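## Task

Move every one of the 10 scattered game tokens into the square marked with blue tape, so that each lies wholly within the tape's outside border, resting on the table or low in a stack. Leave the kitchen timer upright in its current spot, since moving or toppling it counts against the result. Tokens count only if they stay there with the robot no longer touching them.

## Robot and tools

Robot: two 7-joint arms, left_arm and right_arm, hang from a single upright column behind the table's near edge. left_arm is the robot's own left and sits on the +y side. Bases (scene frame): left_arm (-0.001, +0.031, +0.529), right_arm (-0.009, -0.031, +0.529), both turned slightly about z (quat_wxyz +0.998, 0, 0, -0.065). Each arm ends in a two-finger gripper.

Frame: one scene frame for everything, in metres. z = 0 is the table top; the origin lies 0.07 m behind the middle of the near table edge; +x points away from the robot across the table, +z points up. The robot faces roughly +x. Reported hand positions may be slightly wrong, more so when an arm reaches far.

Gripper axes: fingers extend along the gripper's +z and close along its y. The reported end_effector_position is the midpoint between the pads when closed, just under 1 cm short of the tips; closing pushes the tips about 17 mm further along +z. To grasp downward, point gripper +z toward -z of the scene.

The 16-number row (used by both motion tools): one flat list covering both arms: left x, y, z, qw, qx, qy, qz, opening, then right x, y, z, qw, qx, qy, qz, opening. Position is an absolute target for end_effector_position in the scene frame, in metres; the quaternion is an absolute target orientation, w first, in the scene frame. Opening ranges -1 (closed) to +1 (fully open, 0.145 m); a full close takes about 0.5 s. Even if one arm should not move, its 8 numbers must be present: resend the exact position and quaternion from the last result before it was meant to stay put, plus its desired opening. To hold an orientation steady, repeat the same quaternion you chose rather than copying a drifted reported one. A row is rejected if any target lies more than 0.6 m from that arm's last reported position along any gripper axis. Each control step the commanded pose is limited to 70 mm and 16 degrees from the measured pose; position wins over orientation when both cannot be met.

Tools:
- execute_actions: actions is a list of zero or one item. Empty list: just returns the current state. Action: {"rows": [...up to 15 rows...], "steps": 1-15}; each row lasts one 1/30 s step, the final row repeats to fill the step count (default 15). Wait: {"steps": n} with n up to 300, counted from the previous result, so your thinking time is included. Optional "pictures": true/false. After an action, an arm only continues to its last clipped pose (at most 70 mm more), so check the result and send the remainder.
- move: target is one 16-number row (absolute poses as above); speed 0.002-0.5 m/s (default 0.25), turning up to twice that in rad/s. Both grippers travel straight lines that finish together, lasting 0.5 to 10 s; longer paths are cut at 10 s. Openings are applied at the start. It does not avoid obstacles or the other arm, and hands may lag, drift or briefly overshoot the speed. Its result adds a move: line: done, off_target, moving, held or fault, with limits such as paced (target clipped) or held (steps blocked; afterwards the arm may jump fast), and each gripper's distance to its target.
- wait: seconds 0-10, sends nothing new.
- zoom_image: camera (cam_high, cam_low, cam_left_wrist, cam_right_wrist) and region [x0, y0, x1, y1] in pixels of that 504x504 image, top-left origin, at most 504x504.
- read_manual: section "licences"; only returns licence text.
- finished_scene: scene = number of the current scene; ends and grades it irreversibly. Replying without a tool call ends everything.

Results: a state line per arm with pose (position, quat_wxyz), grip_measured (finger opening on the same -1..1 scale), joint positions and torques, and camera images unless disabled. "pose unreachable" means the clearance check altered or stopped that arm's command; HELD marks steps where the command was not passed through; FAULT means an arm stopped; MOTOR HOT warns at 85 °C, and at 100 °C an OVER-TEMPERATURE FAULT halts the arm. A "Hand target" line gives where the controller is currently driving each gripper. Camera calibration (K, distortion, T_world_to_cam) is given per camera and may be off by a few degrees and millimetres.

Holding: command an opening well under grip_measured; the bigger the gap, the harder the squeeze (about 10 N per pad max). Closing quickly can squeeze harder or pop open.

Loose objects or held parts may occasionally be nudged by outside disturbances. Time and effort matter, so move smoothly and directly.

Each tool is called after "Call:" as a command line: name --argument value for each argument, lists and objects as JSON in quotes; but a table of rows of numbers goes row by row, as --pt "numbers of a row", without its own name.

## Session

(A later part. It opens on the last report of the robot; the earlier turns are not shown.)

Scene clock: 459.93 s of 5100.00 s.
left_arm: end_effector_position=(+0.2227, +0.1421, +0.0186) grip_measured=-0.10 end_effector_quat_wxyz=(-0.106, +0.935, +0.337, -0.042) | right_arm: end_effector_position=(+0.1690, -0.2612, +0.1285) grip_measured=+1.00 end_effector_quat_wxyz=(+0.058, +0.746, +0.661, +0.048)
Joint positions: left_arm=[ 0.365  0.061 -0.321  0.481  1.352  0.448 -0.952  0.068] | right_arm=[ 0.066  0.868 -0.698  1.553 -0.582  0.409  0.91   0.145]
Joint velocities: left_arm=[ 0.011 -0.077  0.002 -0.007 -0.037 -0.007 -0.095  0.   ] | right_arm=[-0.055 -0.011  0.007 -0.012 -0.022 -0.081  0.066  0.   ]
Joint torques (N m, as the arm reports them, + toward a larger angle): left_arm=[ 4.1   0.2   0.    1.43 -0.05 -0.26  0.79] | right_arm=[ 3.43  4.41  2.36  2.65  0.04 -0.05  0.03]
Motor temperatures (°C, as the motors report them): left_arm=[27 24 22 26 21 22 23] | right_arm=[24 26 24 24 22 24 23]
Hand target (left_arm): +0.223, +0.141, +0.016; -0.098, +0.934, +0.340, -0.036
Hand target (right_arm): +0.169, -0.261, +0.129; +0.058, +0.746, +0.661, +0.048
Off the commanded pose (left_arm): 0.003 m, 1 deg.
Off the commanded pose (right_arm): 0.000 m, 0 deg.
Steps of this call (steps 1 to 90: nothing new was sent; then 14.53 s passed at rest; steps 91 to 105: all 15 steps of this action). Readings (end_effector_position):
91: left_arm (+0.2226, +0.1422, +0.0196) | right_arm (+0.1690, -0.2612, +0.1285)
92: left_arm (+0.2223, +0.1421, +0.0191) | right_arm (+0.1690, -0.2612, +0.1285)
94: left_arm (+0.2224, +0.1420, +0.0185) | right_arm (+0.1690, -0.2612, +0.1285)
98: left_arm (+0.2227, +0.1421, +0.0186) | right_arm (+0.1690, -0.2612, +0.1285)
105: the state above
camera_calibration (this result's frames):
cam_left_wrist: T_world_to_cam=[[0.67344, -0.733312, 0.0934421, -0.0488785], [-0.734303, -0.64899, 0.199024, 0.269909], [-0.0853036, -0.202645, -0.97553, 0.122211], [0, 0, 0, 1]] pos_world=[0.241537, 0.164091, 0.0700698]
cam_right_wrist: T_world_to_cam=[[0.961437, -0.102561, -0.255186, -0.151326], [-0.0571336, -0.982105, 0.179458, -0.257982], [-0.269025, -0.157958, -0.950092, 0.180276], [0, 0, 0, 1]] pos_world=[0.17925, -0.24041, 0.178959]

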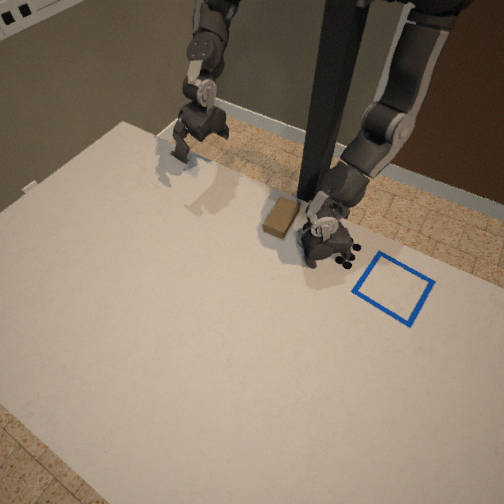

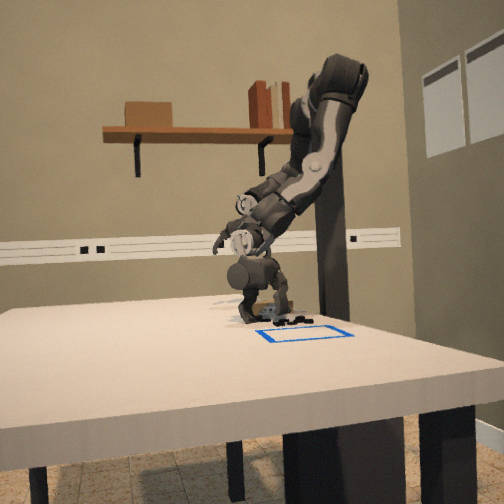

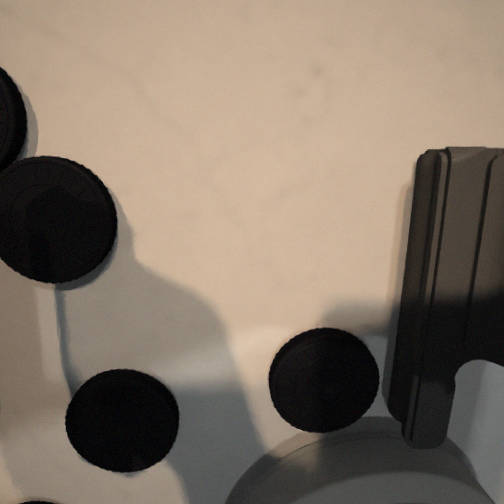

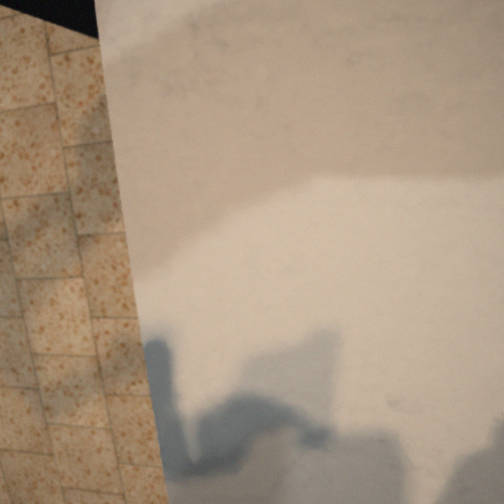

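Call:
execute_actions --actions '[{"rows": [[0.2228, 0.1415, 0.0188, -0.0982, 0.9345, 0.3402, -0.0358, -0.09, 0.169, -0.2612, 0.1285, 0.058, 0.746, 0.661, 0.048, 1]], "steps": 8}]'

Call:
zoom_image --camera "cam_left_wrist" --region '[330, 300, 480, 470]'

Scene clock: 473.00 s of 5100.00 s.
left_arm: end_effector_position=(+0.2230, +0.1410, +0.0194) grip_measured=-0.09 end_effector_quat_wxyz=(-0.099, +0.935, +0.337, -0.036) | right_arm: end_effector_position=(+0.1690, -0.2612, +0.1285) grip_measured=+1.00 end_effector_quat_wxyz=(+0.058, +0.746, +0.661, +0.048)
Joint positions: left_arm=[ 0.342  0.067 -0.318  0.525  1.353  0.448 -0.955  0.069] | right_arm=[ 0.066  0.868 -0.698  1.553 -0.582  0.409  0.91   0.145]
Joint velocities: left_arm=[-0.077 -0.077 -0.017 -0.027  0.095  0.037 -0.037  0.   ] | right_arm=[ 0.055  0.033 -0.002  0.012  0.051 -0.007 -0.022  0.   ]
Joint torques (N m, as the arm reports them, + toward a larger angle): left_arm=[ 4.57  0.27  0.97  2.43  0.1  -0.04 -0.05] | right_arm=[ 3.44  4.44  2.38  2.62  0.04 -0.05  0.03]
Motor temperatures (°C, as the motors report them): left_arm=[27 24 22 26 21 22 24] | right_arm=[24 26 24 24 22 24 23]
Hand target (left_arm): +0.223, +0.141, +0.019; -0.098, +0.935, +0.340, -0.036
Hand target (right_arm): +0.169, -0.261, +0.129; +0.058, +0.746, +0.661, +0.048
Off the commanded pose (left_arm): 0.001 m, 0 deg.
Off the commanded pose (right_arm): 0.000 m, 0 deg.
Steps of this call (steps 1 to 90: nothing new was sent; then 9.80 s passed at rest; steps 91 to 98: all 8 steps of this action). Readings (end_effector_position):
91: left_arm (+0.2239, +0.1410, +0.0196) | right_arm (+0.1690, -0.2612, +0.1285)
92: left_arm (+0.2236, +0.1408, +0.0197) | right_arm (+0.1690, -0.2612, +0.1285)
94: left_arm (+0.2230, +0.1410, +0.0194) | right_arm (+0.1690, -0.2612, +0.1285)
98: the state above
camera_calibration (this result's frames):
cam_left_wrist: T_world_to_cam=[[0.671089, -0.733197, 0.109828, -0.0497997], [-0.737975, -0.646465, 0.193587, 0.269838], [-0.0709371, -0.210964, -0.974916, 0.120802], [0, 0, 0, 1]] pos_world=[0.241123, 0.163413, 0.0710038]
cam_right_wrist: T_world_to_cam=[[0.961437, -0.102561, -0.255186, -0.151326], [-0.0571336, -0.982105, 0.179458, -0.257982], [-0.269025, -0.157958, -0.950092, 0.180276], [0, 0, 0, 1]] pos_world=[0.17925, -0.24041, 0.178959]

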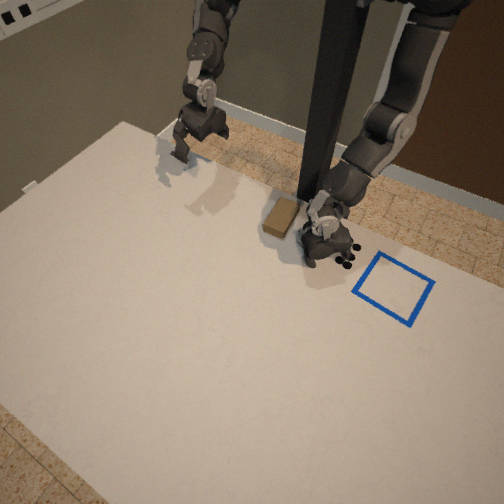

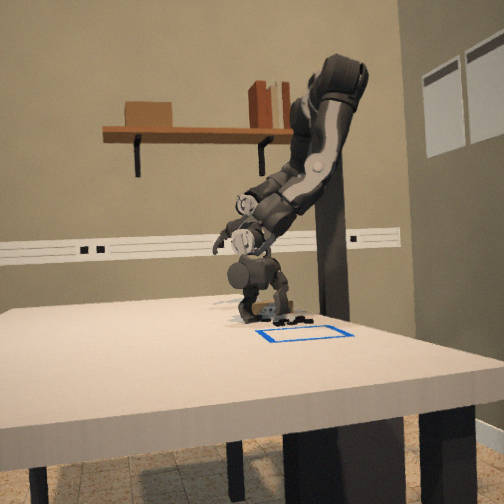

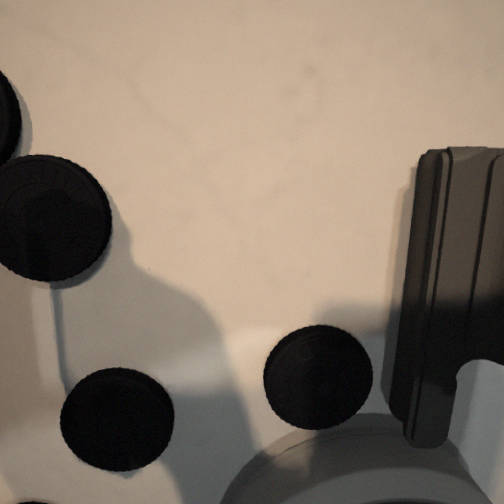

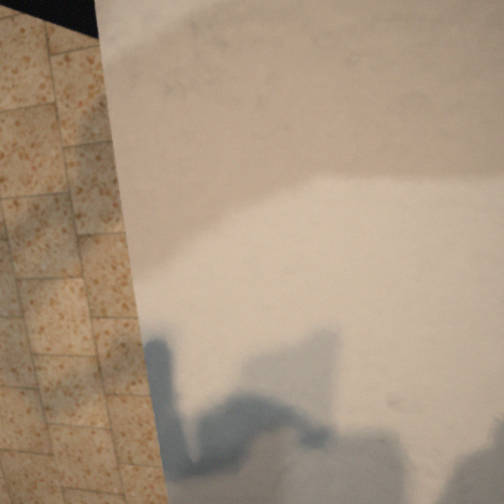

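Region (330, 300, 480, 470) of cam_left_wrist's 504x504 image, scaled by 2.965, with more detail than that image has; it fills the left 445 columns of this view, and the rest is white.

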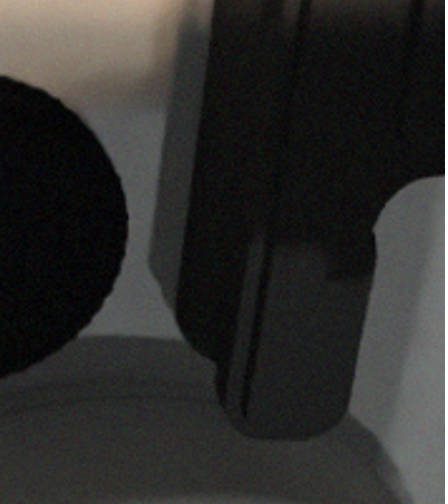

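Call:
move --target '[0.2143, 0.1573, 0.018, -0.0982, 0.9345, 0.3402, -0.0358, -0.09, 0.169, -0.2612, 0.1285, 0.058, 0.746, 0.661, 0.048, 1]' --speed 0.025

Scene clock: 481.20 s of 5100.00 s.
left_arm: end_effector_position=(+0.2153, +0.1569, +0.0182) grip_measured=-0.09 end_effector_quat_wxyz=(-0.099, +0.935, +0.340, -0.034) | right_arm: end_effector_position=(+0.1690, -0.2612, +0.1285) grip_measured=+1.00 end_effector_quat_wxyz=(+0.058, +0.746, +0.661, +0.048)
Joint positions: left_arm=[ 0.285  0.115 -0.312  0.6    1.37   0.466 -0.955  0.069] | right_arm=[ 0.066  0.868 -0.698  1.553 -0.582  0.409  0.91   0.145]
Joint velocities: left_arm=[ 0.011 -0.011 -0.002 -0.022 -0.007 -0.037 -0.022  0.   ] | right_arm=[-0.011 -0.055 -0.007  0.002 -0.007 -0.022 -0.095 -0.   ]
Joint torques (N m, as the arm reports them, + toward a larger angle): left_arm=[ 3.55  0.71  0.81  3.15  0.12  0.1  -0.18] | right_arm=[ 3.43  4.47  2.35  2.67  0.05 -0.05  0.03]
Motor temperatures (°C, as the motors report them): left_arm=[27 24 22 26 21 22 24] | right_arm=[24 26 24 24 22 24 23]
Hand target (left_arm): +0.214, +0.157, +0.018; -0.098, +0.935, +0.340, -0.036
Hand target (right_arm): +0.169, -0.261, +0.129; +0.058, +0.746, +0.661, +0.048
Off the commanded pose (left_arm): 0.001 m, 0 deg.
Off the commanded pose (right_arm): 0.000 m, 0 deg.
After step 100, 3.90 s passed at rest.
move: done
camera_calibration (this result's frames):
cam_left_wrist: T_world_to_cam=[[0.674291, -0.729955, 0.111792, -0.0340778], [-0.73549, -0.650259, 0.19031, 0.274769], [-0.0662241, -0.210547, -0.975338, 0.121327], [0, 0, 0, 1]] pos_world=[0.233103, 0.179341, 0.069853]
cam_right_wrist: T_world_to_cam=[[0.961437, -0.102561, -0.255186, -0.151326], [-0.0571336, -0.982105, 0.179458, -0.257982], [-0.269025, -0.157958, -0.950092, 0.180276], [0, 0, 0, 1]] pos_world=[0.17925, -0.24041, 0.178959]

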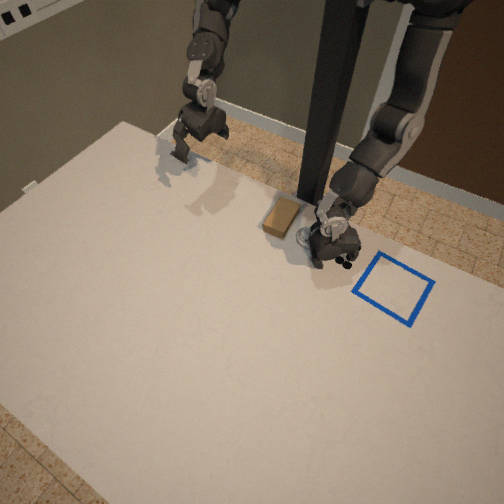

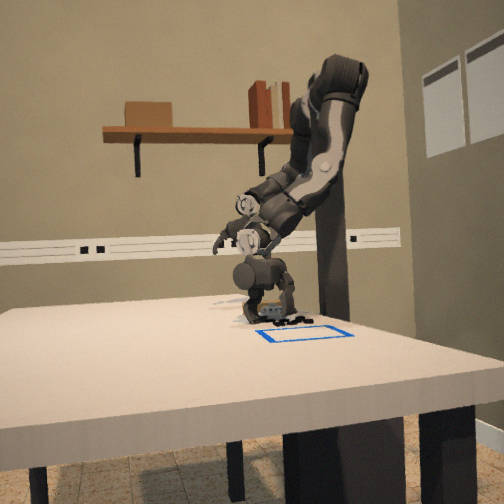

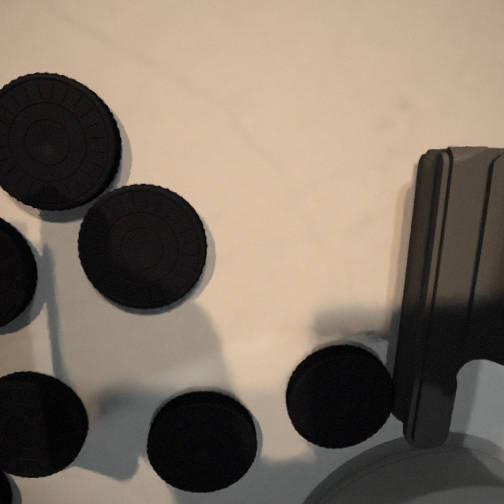

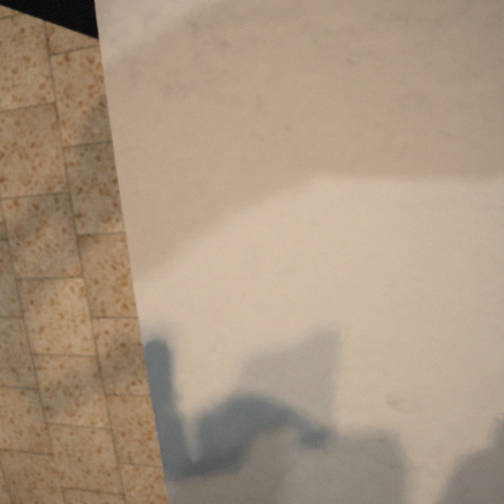

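Call:
move --target '[0.2066, 0.1824, 0.018, -0.102, 0.971, 0.2153, -0.0226, -0.09, 0.169, -0.2612, 0.1285, 0.058, 0.746, 0.661, 0.048, 1]' --speed 0.05

Scene clock: 519.87 s of 5100.00 s.
left_arm: end_effector_position=(+0.2059, +0.1820, +0.0180) grip_measured=-0.09 end_effector_quat_wxyz=(-0.104, +0.970, +0.217, -0.025) | right_arm: end_effector_position=(+0.1690, -0.2612, +0.1285) grip_measured=+1.00 end_effector_quat_wxyz=(+0.058, +0.746, +0.661, +0.048)
Joint positions: left_arm=[ 0.215  0.237 -0.478  0.717  1.348  0.599 -0.862  0.069] | right_arm=[ 0.066  0.868 -0.698  1.553 -0.582  0.409  0.91   0.145]
Joint velocities: left_arm=[ 0.011  0.011  0.002 -0.002 -0.139  0.022  0.022  0.   ] | right_arm=[ 0.011 -0.055  0.007 -0.007 -0.051  0.037 -0.022 -0.   ]
Joint torques (N m, as the arm reports them, + toward a larger angle): left_arm=[3.12 1.34 0.41 3.1  0.02 0.12 0.03] | right_arm=[ 3.46  4.45  2.34  2.65  0.04 -0.05  0.03]
Motor temperatures (°C, as the motors report them): left_arm=[27 24 22 27 21 22 23] | right_arm=[24 26 24 24 22 24 23]
Hand target (left_arm): +0.205, +0.181, +0.018; -0.101, +0.971, +0.214, -0.026
Hand target (right_arm): +0.169, -0.261, +0.129; +0.058, +0.746, +0.661, +0.048
Off the commanded pose (left_arm): 0.001 m, 0 deg.
Off the commanded pose (right_arm): 0.000 m, 0 deg.
After step 90, 32.83 s passed at rest.
move: done
camera_calibration (this result's frames):
cam_left_wrist: T_world_to_cam=[[0.467261, -0.877583, 0.107312, 0.0602402], [-0.875157, -0.441866, 0.197115, 0.274898], [-0.125567, -0.186019, -0.974489, 0.133563], [0, 0, 0, 1]] pos_world=[0.229202, 0.199179, 0.0695045]
cam_right_wrist: T_world_to_cam=[[0.961437, -0.102561, -0.255186, -0.151326], [-0.0571336, -0.982105, 0.179458, -0.257982], [-0.269025, -0.157958, -0.950092, 0.180276], [0, 0, 0, 1]] pos_world=[0.17925, -0.24041, 0.178959]

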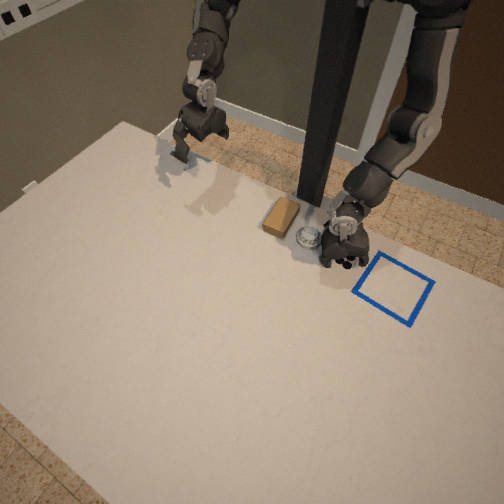

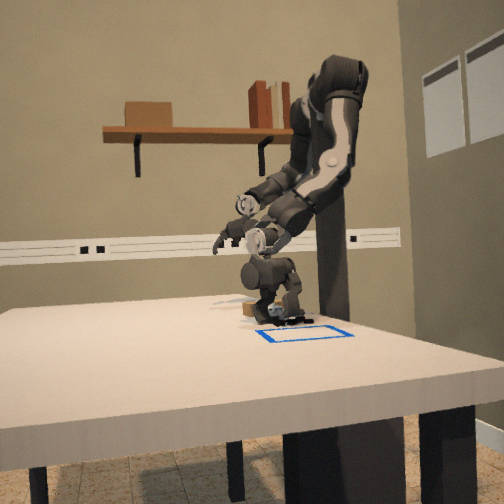

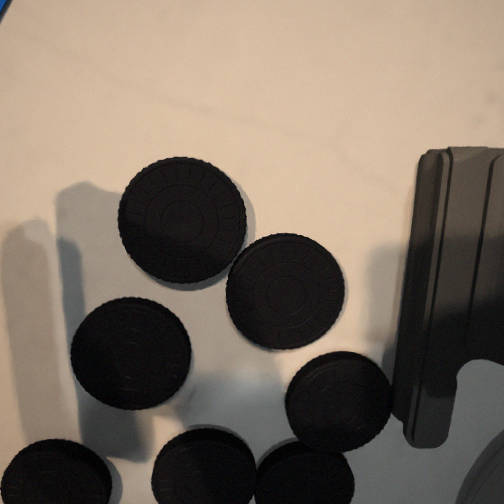

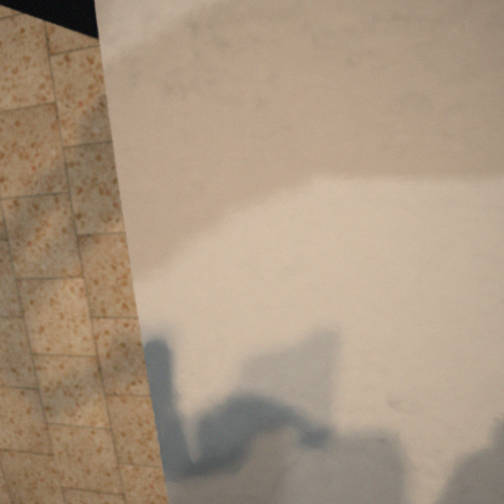

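Call:
execute_actions --actions '[]'

Scene clock: 535.97 s of 5100.00 s.
left_arm: end_effector_position=(+0.2059, +0.1820, +0.0180) grip_measured=-0.09 end_effector_quat_wxyz=(-0.104, +0.970, +0.217, -0.025) | right_arm: end_effector_position=(+0.1690, -0.2612, +0.1285) grip_measured=+1.00 end_effector_quat_wxyz=(+0.058, +0.746, +0.661, +0.048)
Joint positions: left_arm=[ 0.215  0.237 -0.478  0.717  1.348  0.599 -0.862  0.069] | right_arm=[ 0.066  0.868 -0.698  1.553 -0.582  0.409  0.91   0.145]
Joint velocities: left_arm=[-0.033 -0.011 -0.012  0.002  0.007 -0.037 -0.022  0.   ] | right_arm=[ 0.033 -0.033 -0.027  0.002 -0.007  0.007 -0.007  0.   ]
Joint torques (N m, as the arm reports them, + toward a larger angle): left_arm=[3.14 1.35 0.41 3.14 0.02 0.11 0.03] | right_arm=[ 3.43  4.45  2.38  2.63  0.04 -0.05  0.03]
Motor temperatures (°C, as the motors report them): left_arm=[27 24 22 27 21 22 23] | right_arm=[24 26 24 24 22 24 23]
Hand target (left_arm): +0.205, +0.181, +0.018; -0.101, +0.971, +0.214, -0.026
Hand target (right_arm): +0.169, -0.261, +0.129; +0.058, +0.746, +0.661, +0.048
Off the commanded pose (left_arm): 0.001 m, 0 deg.
Off the commanded pose (right_arm): 0.000 m, 0 deg.
Steps of this call (steps 1 to 90: nothing new was sent; then 13.10 s passed at rest). Readings (end_effector_position):
1: left_arm (+0.2059, +0.1820, +0.0180) | right_arm (+0.1690, -0.2612, +0.1285)
2: left_arm (+0.2059, +0.1820, +0.0180) | right_arm (+0.1690, -0.2612, +0.1285)
4: left_arm (+0.2059, +0.1820, +0.0180) | right_arm (+0.1690, -0.2612, +0.1285)
8: left_arm (+0.2059, +0.1820, +0.0180) | right_arm (+0.1690, -0.2612, +0.1285)
90: the state above
camera_calibration (this result's frames):
cam_left_wrist: T_world_to_cam=[[0.467261, -0.877583, 0.107312, 0.0602402], [-0.875157, -0.441866, 0.197115, 0.274898], [-0.125567, -0.186019, -0.974489, 0.133563], [0, 0, 0, 1]] pos_world=[0.229202, 0.199179, 0.0695045]
cam_right_wrist: T_world_to_cam=[[0.961437, -0.102561, -0.255186, -0.151326], [-0.0571336, -0.982105, 0.179458, -0.257982], [-0.269025, -0.157958, -0.950092, 0.180276], [0, 0, 0, 1]] pos_world=[0.17925, -0.24041, 0.178959]

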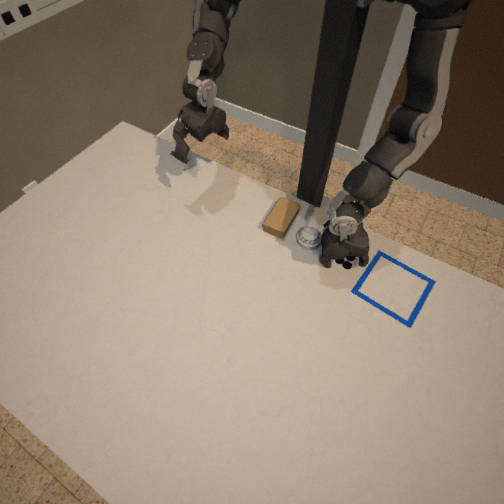

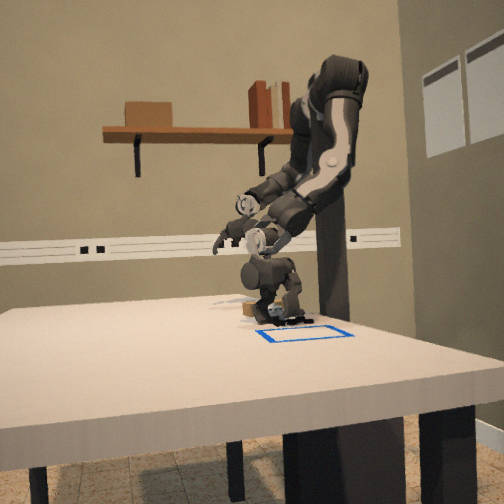

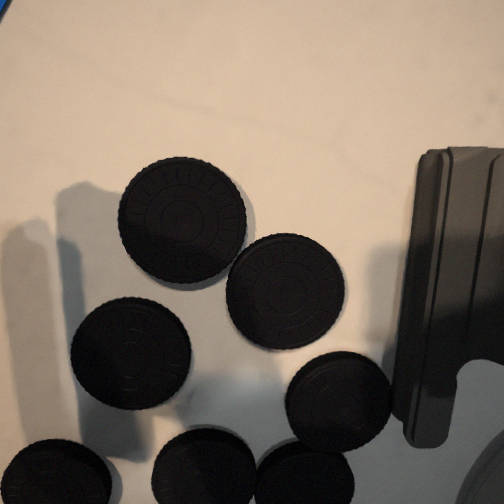

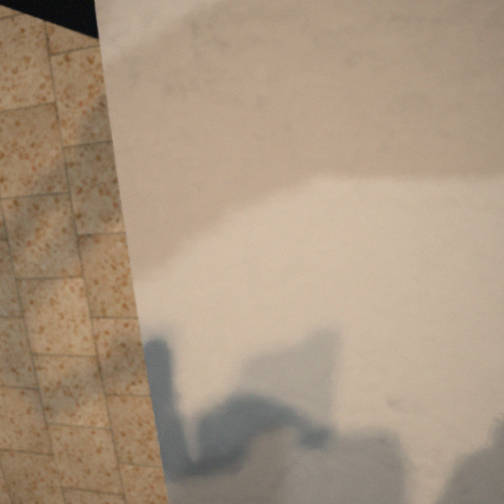

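Call:
move --target '[0.2040,0.1895,0.018,-0.1036,0.9860,0.1298,-0.0136,-0.09,0.169,-0.2612,0.1285,0.058,0.746,0.661,0.048,1]' --speed 0.04

Scene clock: 572.03 s of 5100.00 s.
left_arm: end_effector_position=(+0.2039, +0.1897, +0.0181) grip_measured=-0.09 end_effector_quat_wxyz=(-0.105, +0.985, +0.132, -0.015) | right_arm: end_effector_position=(+0.1690, -0.2612, +0.1285) grip_measured=+1.00 end_effector_quat_wxyz=(+0.058, +0.746, +0.661, +0.048)
Joint positions: left_arm=[ 0.202  0.305 -0.612  0.769  1.321  0.644 -0.781  0.069] | right_arm=[ 0.066  0.868 -0.698  1.553 -0.582  0.409  0.91   0.145]
Joint velocities: left_arm=[-0.011  0.011 -0.002 -0.027 -0.022  0.037 -0.022 -0.   ] | right_arm=[-0.055 -0.077  0.002 -0.027 -0.051 -0.037  0.007 -0.   ]
Joint torques (N m, as the arm reports them, + toward a larger angle): left_arm=[2.94 1.7  0.6  2.96 0.02 0.11 0.01] | right_arm=[ 3.43  4.47  2.37  2.68  0.05 -0.05  0.03]
Motor temperatures (°C, as the motors report them): left_arm=[27 24 22 27 21 22 23] | right_arm=[24 26 24 24 22 24 23]
Hand target (left_arm): +0.203, +0.189, +0.018; -0.103, +0.986, +0.130, -0.016
Hand target (right_arm): +0.169, -0.261, +0.129; +0.058, +0.746, +0.661, +0.048
Off the commanded pose (left_arm): 0.000 m, 0 deg.
Off the commanded pose (right_arm): 0.000 m, 0 deg.
After step 90, 30.60 s passed at rest.
move: done
camera_calibration (this result's frames):
cam_left_wrist: T_world_to_cam=[[0.309045, -0.944894, 0.108008, 0.112859], [-0.938646, -0.284762, 0.194559, 0.259689], [-0.153081, -0.161509, -0.974926, 0.135831], [0, 0, 0, 1]] pos_world=[0.229671, 0.202528, 0.0697105]
cam_right_wrist: T_world_to_cam=[[0.961437, -0.102561, -0.255186, -0.151326], [-0.0571336, -0.982105, 0.179458, -0.257982], [-0.269025, -0.157958, -0.950092, 0.180276], [0, 0, 0, 1]] pos_world=[0.17925, -0.24041, 0.178959]

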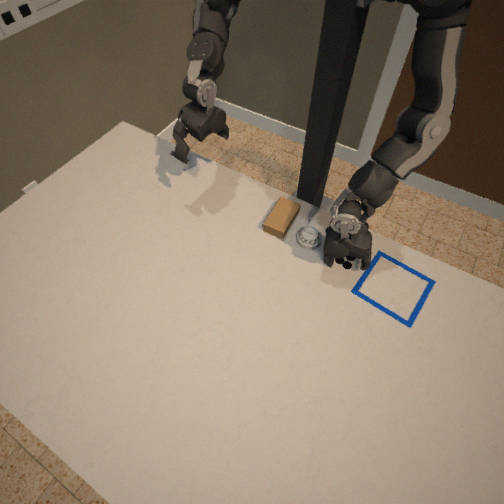

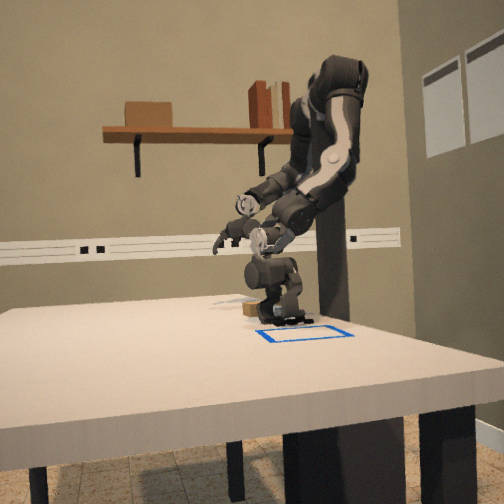

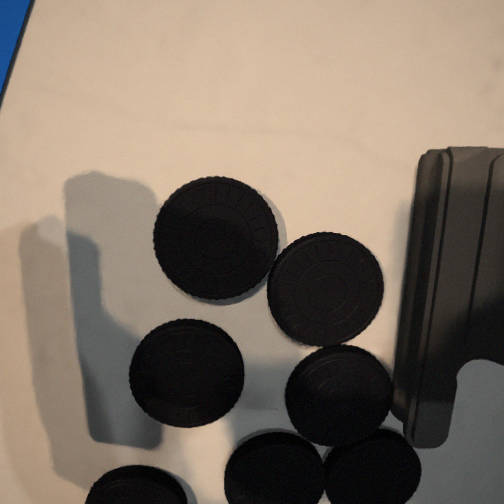

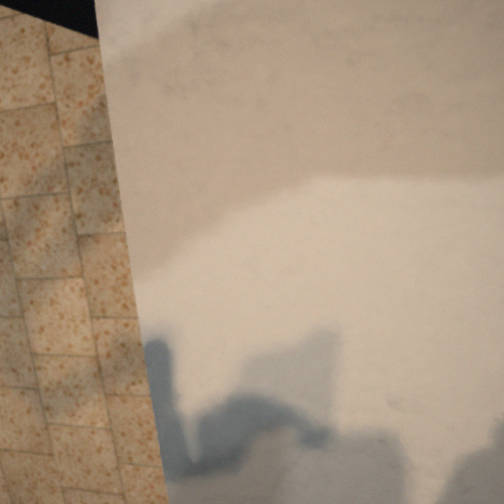

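Call:
move --target '[0.2064,0.2045,0.018,-0.1044,0.9932,0.0521,-0.0055,-0.09,0.169,-0.2612,0.1285,0.058,0.746,0.661,0.048,1]' --speed 0.04

Scene clock: 616.13 s of 5100.00 s.
left_arm: end_effector_position=(+0.2046, +0.2053, +0.0174) grip_measured=-0.09 end_effector_quat_wxyz=(-0.107, +0.993, +0.055, -0.008) | right_arm: end_effector_position=(+0.1690, -0.2612, +0.1285) grip_measured=+1.00 end_effector_quat_wxyz=(+0.058, +0.746, +0.661, +0.048)
Joint positions: left_arm=[ 0.214  0.38  -0.738  0.78   1.27   0.678 -0.657  0.069] | right_arm=[ 0.066  0.868 -0.698  1.553 -0.582  0.409  0.91   0.145]
Joint velocities: left_arm=[-0.077 -0.011  0.007 -0.027  0.022 -0.007  0.066 -0.   ] | right_arm=[-0.055  0.033 -0.022 -0.002 -0.007 -0.007 -0.037  0.   ]
Joint torques (N m, as the arm reports them, + toward a larger angle): left_arm=[3.93 2.07 0.75 2.64 0.   0.1  0.02] | right_arm=[ 3.4   4.41  2.36  2.63  0.03 -0.05  0.03]
Motor temperatures (°C, as the motors report them): left_arm=[27 24 22 27 21 22 23] | right_arm=[24 26 24 24 22 24 23]
Hand target (left_arm): +0.205, +0.204, +0.018; -0.104, +0.993, +0.052, -0.008
Hand target (right_arm): +0.169, -0.261, +0.129; +0.058, +0.746, +0.661, +0.048
Off the commanded pose (left_arm): 0.002 m, 0 deg.
Off the commanded pose (right_arm): 0.000 m, 0 deg.
After step 90, 38.83 s passed at rest.
move: done
camera_calibration (this result's frames):
cam_left_wrist: T_world_to_cam=[[0.157927, -0.98173, 0.10614, 0.165962], [-0.971058, -0.134901, 0.197098, 0.2408], [-0.179178, -0.134196, -0.974621, 0.137505], [0, 0, 0, 1]] pos_world=[0.232259, 0.213867, 0.0689384]
cam_right_wrist: T_world_to_cam=[[0.961437, -0.102561, -0.255186, -0.151326], [-0.0571336, -0.982105, 0.179458, -0.257982], [-0.269025, -0.157958, -0.950092, 0.180276], [0, 0, 0, 1]] pos_world=[0.17925, -0.24041, 0.178959]

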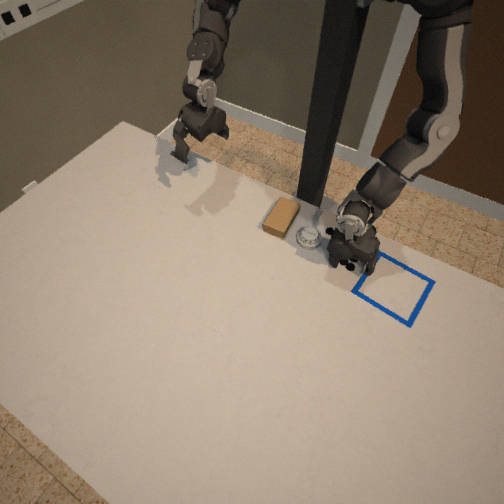

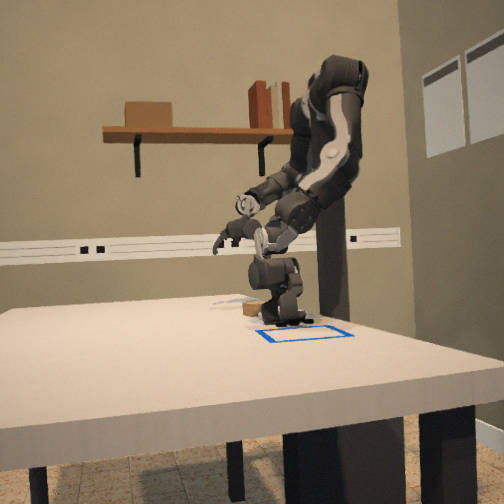

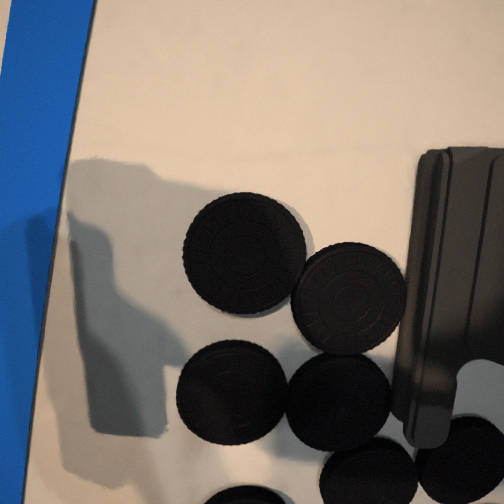

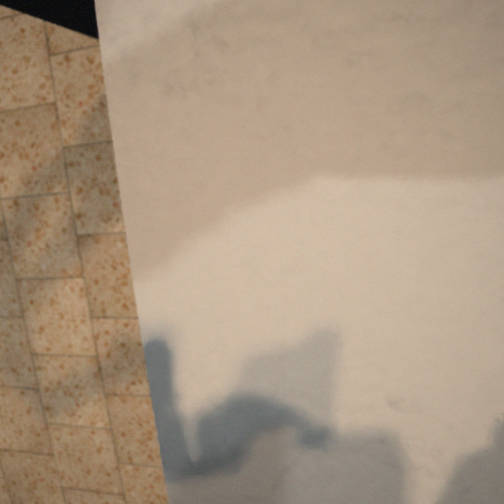

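Call:
move --target '[0.2065,0.2290,0.0175,-0.1045,0.9945,0,0,-0.09,0.169,-0.2612,0.1285,0.058,0.746,0.661,0.048,1]' --speed 0.04

Scene clock: 664.23 s of 5100.00 s.
left_arm: end_effector_position=(+0.2055, +0.2292, +0.0173) grip_measured=-0.09 end_effector_quat_wxyz=(-0.106, +0.994, +0.002, -0.001) | right_arm: end_effector_position=(+0.1690, -0.2612, +0.1285) grip_measured=+1.00 end_effector_quat_wxyz=(+0.058, +0.746, +0.661, +0.048)
Joint positions: left_arm=[ 0.228  0.465 -0.839  0.776  1.219  0.68  -0.514  0.069] | right_arm=[ 0.066  0.868 -0.698  1.553 -0.582  0.409  0.91   0.145]
Joint velocities: left_arm=[-0.033  0.011 -0.007  0.007  0.037  0.007  0.051 -0.   ] | right_arm=[ 0.011 -0.099  0.002 -0.002 -0.066  0.007 -0.022  0.   ]
Joint torques (N m, as the arm reports them, + toward a larger angle): left_arm=[3.83 2.47 0.97 1.5  0.   0.05 0.  ] | right_arm=[ 3.41  4.44  2.37  2.61  0.05 -0.05  0.03]
Motor temperatures (°C, as the motors report them): left_arm=[27 24 22 27 21 22 23] | right_arm=[23 26 24 24 22 24 23]
Hand target (left_arm): +0.206, +0.229, +0.017; -0.105, +0.995, +0.000, -0.002
Hand target (right_arm): +0.169, -0.261, +0.129; +0.058, +0.746, +0.661, +0.048
Off the commanded pose (left_arm): 0.001 m, 0 deg.
Off the commanded pose (right_arm): 0.000 m, 0 deg.
After step 90, 43.50 s passed at rest.
move: done
camera_calibration (this result's frames):
cam_left_wrist: T_world_to_cam=[[0.0519356, -0.992724, 0.108634, 0.213604], [-0.980263, -0.0298983, 0.195424, 0.222757], [-0.190754, -0.11664, -0.974684, 0.139113], [0, 0, 0, 1]] pos_world=[0.233803, 0.234936, 0.0688541]
cam_right_wrist: T_world_to_cam=[[0.961437, -0.102561, -0.255186, -0.151326], [-0.0571336, -0.982105, 0.179458, -0.257982], [-0.269025, -0.157958, -0.950092, 0.180276], [0, 0, 0, 1]] pos_world=[0.17925, -0.24041, 0.178959]

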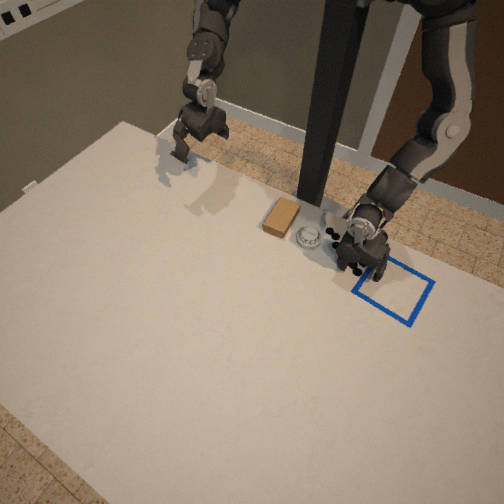

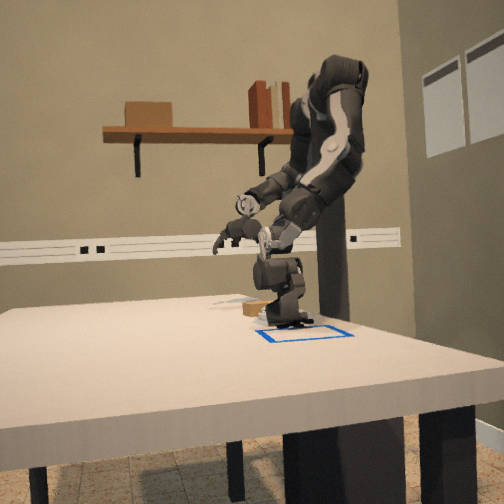

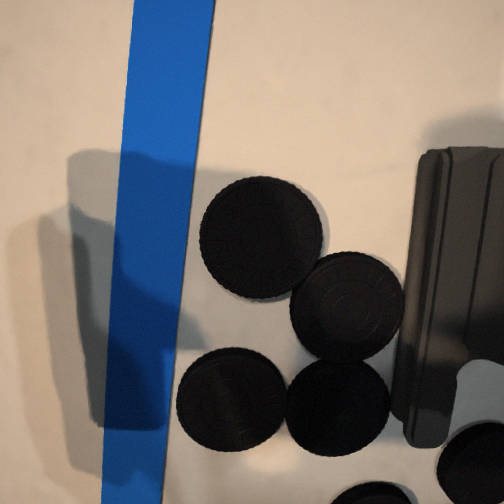

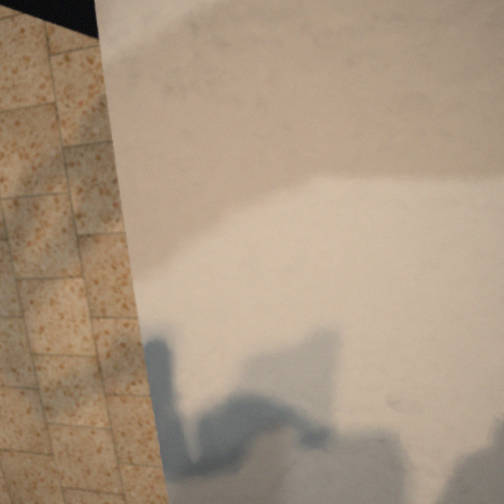

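Call:
move --target '[0.2062,0.2490,0.018,-0.1044,0.9936,-0.0434,0.0046,-0.09,0.169,-0.2612,0.1285,0.058,0.746,0.661,0.048,1]' --speed 0.04

Scene clock: 701.57 s of 5100.00 s.
left_arm: end_effector_position=(+0.2050, +0.2491, +0.0179) grip_measured=-0.09 end_effector_quat_wxyz=(-0.106, +0.993, -0.043, +0.002) | right_arm: end_effector_position=(+0.1690, -0.2612, +0.1285) grip_measured=+1.00 end_effector_quat_wxyz=(+0.058, +0.746, +0.661, +0.048)
Joint positions: left_arm=[ 0.237  0.527 -0.909  0.768  1.154  0.674 -0.391  0.069] | right_arm=[ 0.066  0.868 -0.698  1.553 -0.582  0.409  0.91   0.145]
Joint velocities: left_arm=[ 0.011 -0.077 -0.012 -0.007  0.007 -0.037  0.051 -0.   ] | right_arm=[ 0.011  0.011 -0.007 -0.012  0.007 -0.007  0.081 -0.   ]
Joint torques (N m, as the arm reports them, + toward a larger angle): left_arm=[ 3.67  2.97  1.23  1.24  0.01 -0.05  0.  ] | right_arm=[ 3.41  4.38  2.37  2.64  0.04 -0.04  0.03]
Motor temperatures (°C, as the motors report them): left_arm=[27 24 22 26 21 22 23] | right_arm=[23 26 24 24 22 24 23]
Hand target (left_arm): +0.206, +0.249, +0.018; -0.104, +0.994, -0.043, +0.004
Hand target (right_arm): +0.169, -0.261, +0.129; +0.058, +0.746, +0.661, +0.048
Off the commanded pose (left_arm): 0.001 m, 0 deg.
Off the commanded pose (right_arm): 0.000 m, 0 deg.
After step 90, 32.97 s passed at rest.
move: done
camera_calibration (this result's frames):
cam_left_wrist: T_world_to_cam=[[-0.0362897, -0.99342, 0.108629, 0.251592], [-0.978494, 0.0574091, 0.198125, 0.200628], [-0.203057, -0.0991025, -0.974139, 0.140047], [0, 0, 0, 1]] pos_world=[0.233881, 0.252298, 0.0693452]
cam_right_wrist: T_world_to_cam=[[0.961437, -0.102561, -0.255186, -0.151326], [-0.0571336, -0.982105, 0.179458, -0.257982], [-0.269025, -0.157958, -0.950092, 0.180276], [0, 0, 0, 1]] pos_world=[0.17925, -0.24041, 0.178959]

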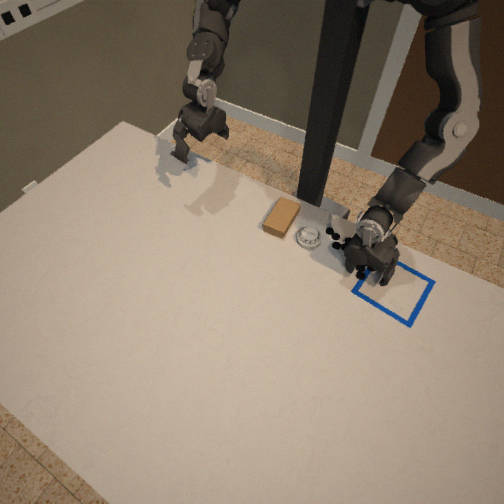

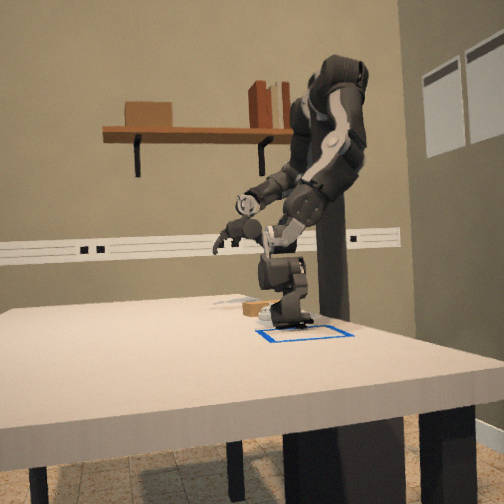

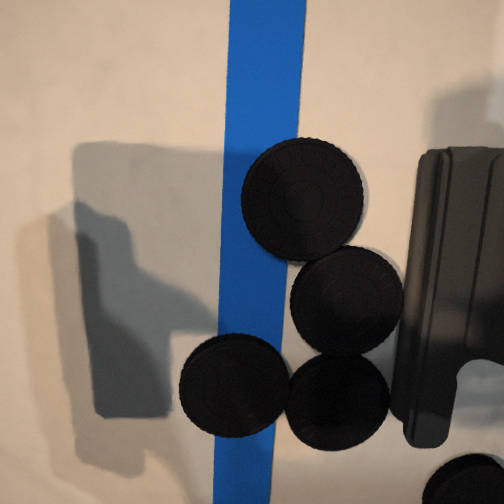

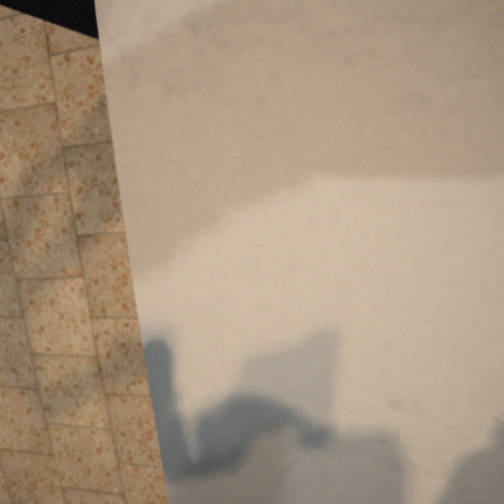

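Call:
move --target '[0.2088,0.2670,0.018,-0.1044,0.9936,-0.0434,0.0046,-0.09,0.169,-0.2612,0.1285,0.058,0.746,0.661,0.048,1]' --speed 0.04

Scene clock: 719.90 s of 5100.00 s.
left_arm: end_effector_position=(+0.2085, +0.2685, +0.0183) grip_measured=-0.09 end_effector_quat_wxyz=(-0.107, +0.993, -0.042, +0.004) | right_arm: end_effector_position=(+0.1690, -0.2612, +0.1285) grip_measured=+1.00 end_effector_quat_wxyz=(+0.058, +0.746, +0.661, +0.048)
Joint positions: left_arm=[ 0.259  0.553 -0.929  0.711  1.129  0.658 -0.309  0.069] | right_arm=[ 0.066  0.868 -0.698  1.553 -0.582  0.409  0.91   0.145]
Joint velocities: left_arm=[-0.055  0.033 -0.002  0.007 -0.022 -0.051 -0.007 -0.   ] | right_arm=[-0.011 -0.033  0.007  0.022 -0.051 -0.022 -0.066  0.   ]
Joint torques (N m, as the arm reports them, + toward a larger angle): left_arm=[ 3.68  2.98  1.15  1.12 -0.01 -0.05  0.03] | right_arm=[ 3.45  4.39  2.37  2.64  0.05 -0.05  0.03]
Motor temperatures (°C, as the motors report them): left_arm=[27 24 22 26 21 22 23] | right_arm=[23 27 24 24 22 24 23]
Hand target (left_arm): +0.209, +0.267, +0.018; -0.105, +0.994, -0.043, +0.005
Hand target (right_arm): +0.169, -0.261, +0.129; +0.058, +0.746, +0.661, +0.048
Off the commanded pose (left_arm): 0.002 m, 0 deg.
Off the commanded pose (right_arm): 0.000 m, 0 deg.
After step 90, 14.63 s passed at rest.
move: done
camera_calibration (this result's frames):
cam_left_wrist: T_world_to_cam=[[-0.0354851, -0.993757, 0.105774, 0.270905], [-0.979182, 0.0557394, 0.195181, 0.203473], [-0.199858, -0.0966458, -0.975047, 0.141742], [0, 0, 0, 1]] pos_world=[0.237179, 0.271571, 0.0698358]
cam_right_wrist: T_world_to_cam=[[0.961437, -0.102561, -0.255186, -0.151326], [-0.0571336, -0.982105, 0.179458, -0.257982], [-0.269025, -0.157958, -0.950092, 0.180276], [0, 0, 0, 1]] pos_world=[0.17925, -0.24041, 0.178959]

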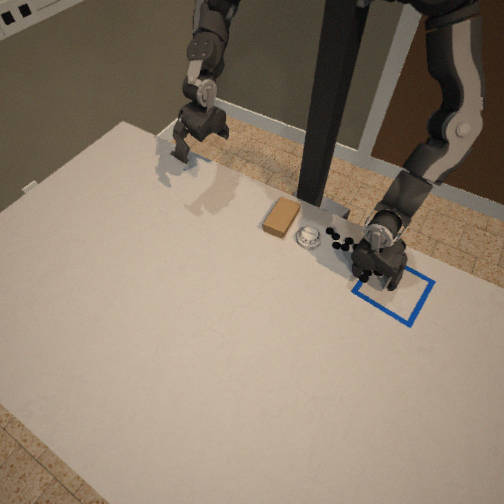

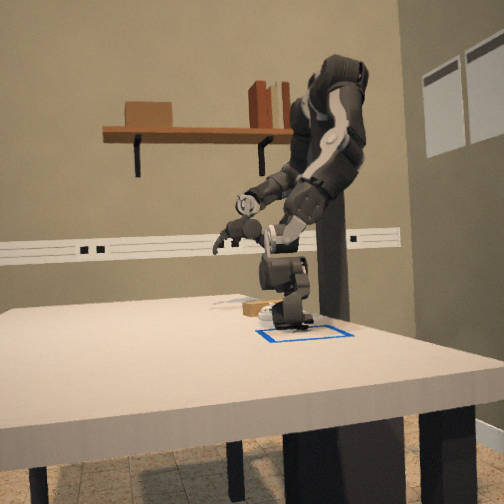

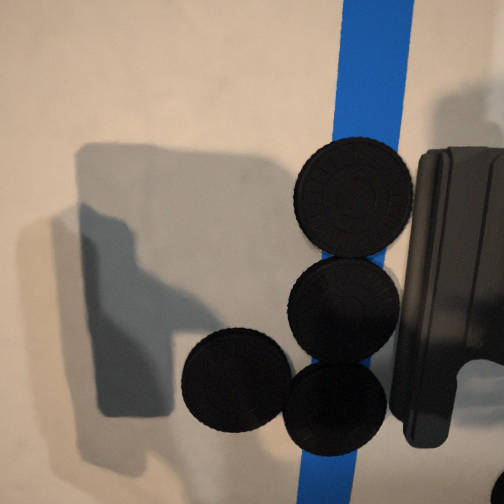

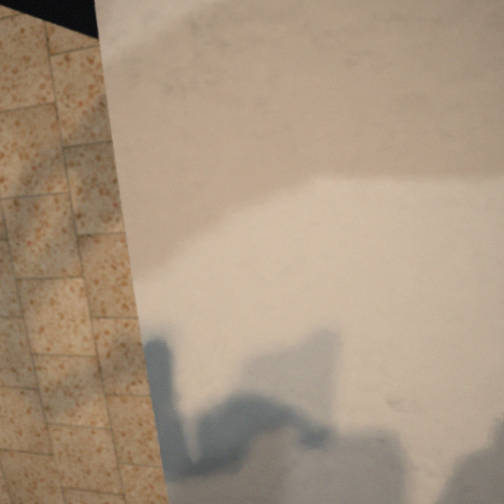

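Call:
move --target '[0.2096,0.2995,0.0176,-0.1044,0.9936,-0.0434,0.0046,-0.09,0.169,-0.2612,0.1285,0.058,0.746,0.661,0.048,1]' --speed 0.045

Scene clock: 724.90 s of 5100.00 s.
left_arm: end_effector_position=(+0.2092, +0.3007, +0.0175) grip_measured=-0.09 end_effector_quat_wxyz=(-0.107, +0.993, -0.042, +0.003) | right_arm: end_effector_position=(+0.1690, -0.2612, +0.1285) grip_measured=+1.00 end_effector_quat_wxyz=(+0.058, +0.746, +0.661, +0.048)
Joint positions: left_arm=[ 0.294  0.584 -0.975  0.587  1.085  0.615 -0.154  0.069] | right_arm=[ 0.066  0.868 -0.698  1.553 -0.582  0.409  0.91   0.145]
Joint velocities: left_arm=[-0.055 -0.099 -0.017 -0.012 -0.095 -0.037 -0.066 -0.   ] | right_arm=[-0.033 -0.033 -0.007 -0.002  0.066 -0.007 -0.022 -0.   ]
Joint torques (N m, as the arm reports them, + toward a larger angle): left_arm=[ 3.74  3.48  0.99  0.66  0.02 -0.05 -0.01] | right_arm=[ 3.47  4.45  2.38  2.64  0.04 -0.06  0.03]
Motor temperatures (°C, as the motors report them): left_arm=[27 24 22 26 21 22 23] | right_arm=[23 27 24 24 22 24 23]
Hand target (left_arm): +0.210, +0.300, +0.017; -0.105, +0.994, -0.043, +0.005
Hand target (right_arm): +0.169, -0.261, +0.129; +0.058, +0.746, +0.661, +0.048
Off the commanded pose (left_arm): 0.001 m, 0 deg.
Off the commanded pose (right_arm): 0.000 m, 0 deg.
After step 90, 1.07 s passed at rest.
move: done
camera_calibration (this result's frames):
cam_left_wrist: T_world_to_cam=[[-0.0345211, -0.993756, 0.1061, 0.302847], [-0.979201, 0.0548704, 0.195333, 0.202728], [-0.199935, -0.0971497, -0.974981, 0.144429], [0, 0, 0, 1]] pos_world=[0.237842, 0.303864, 0.0690838]
cam_right_wrist: T_world_to_cam=[[0.961437, -0.102561, -0.255186, -0.151326], [-0.0571336, -0.982105, 0.179458, -0.257982], [-0.269025, -0.157958, -0.950092, 0.180276], [0, 0, 0, 1]] pos_world=[0.17925, -0.24041, 0.178959]

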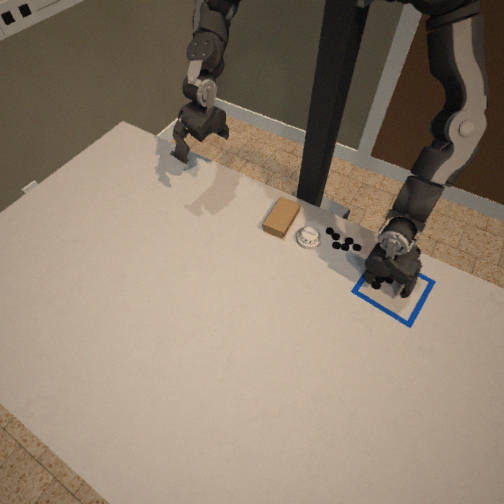

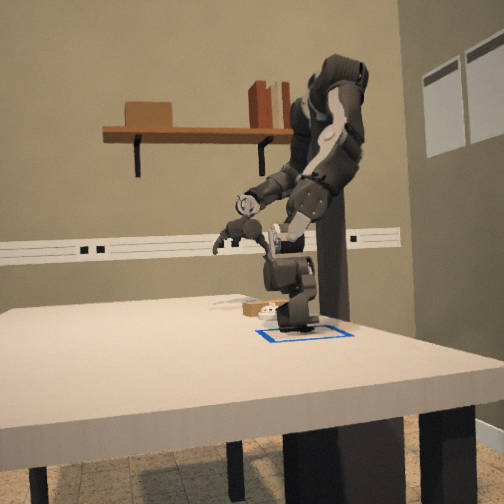

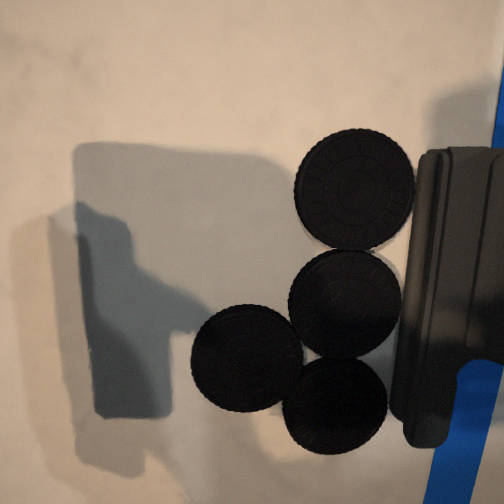

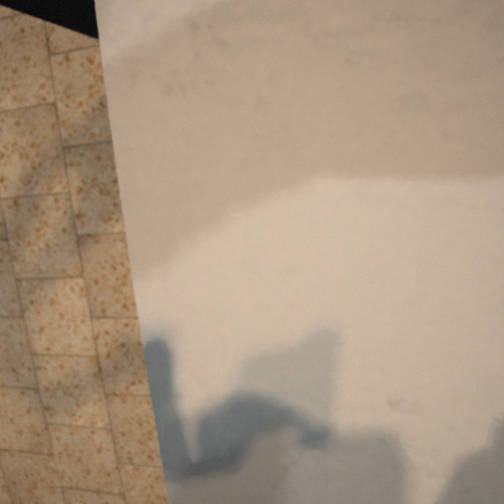

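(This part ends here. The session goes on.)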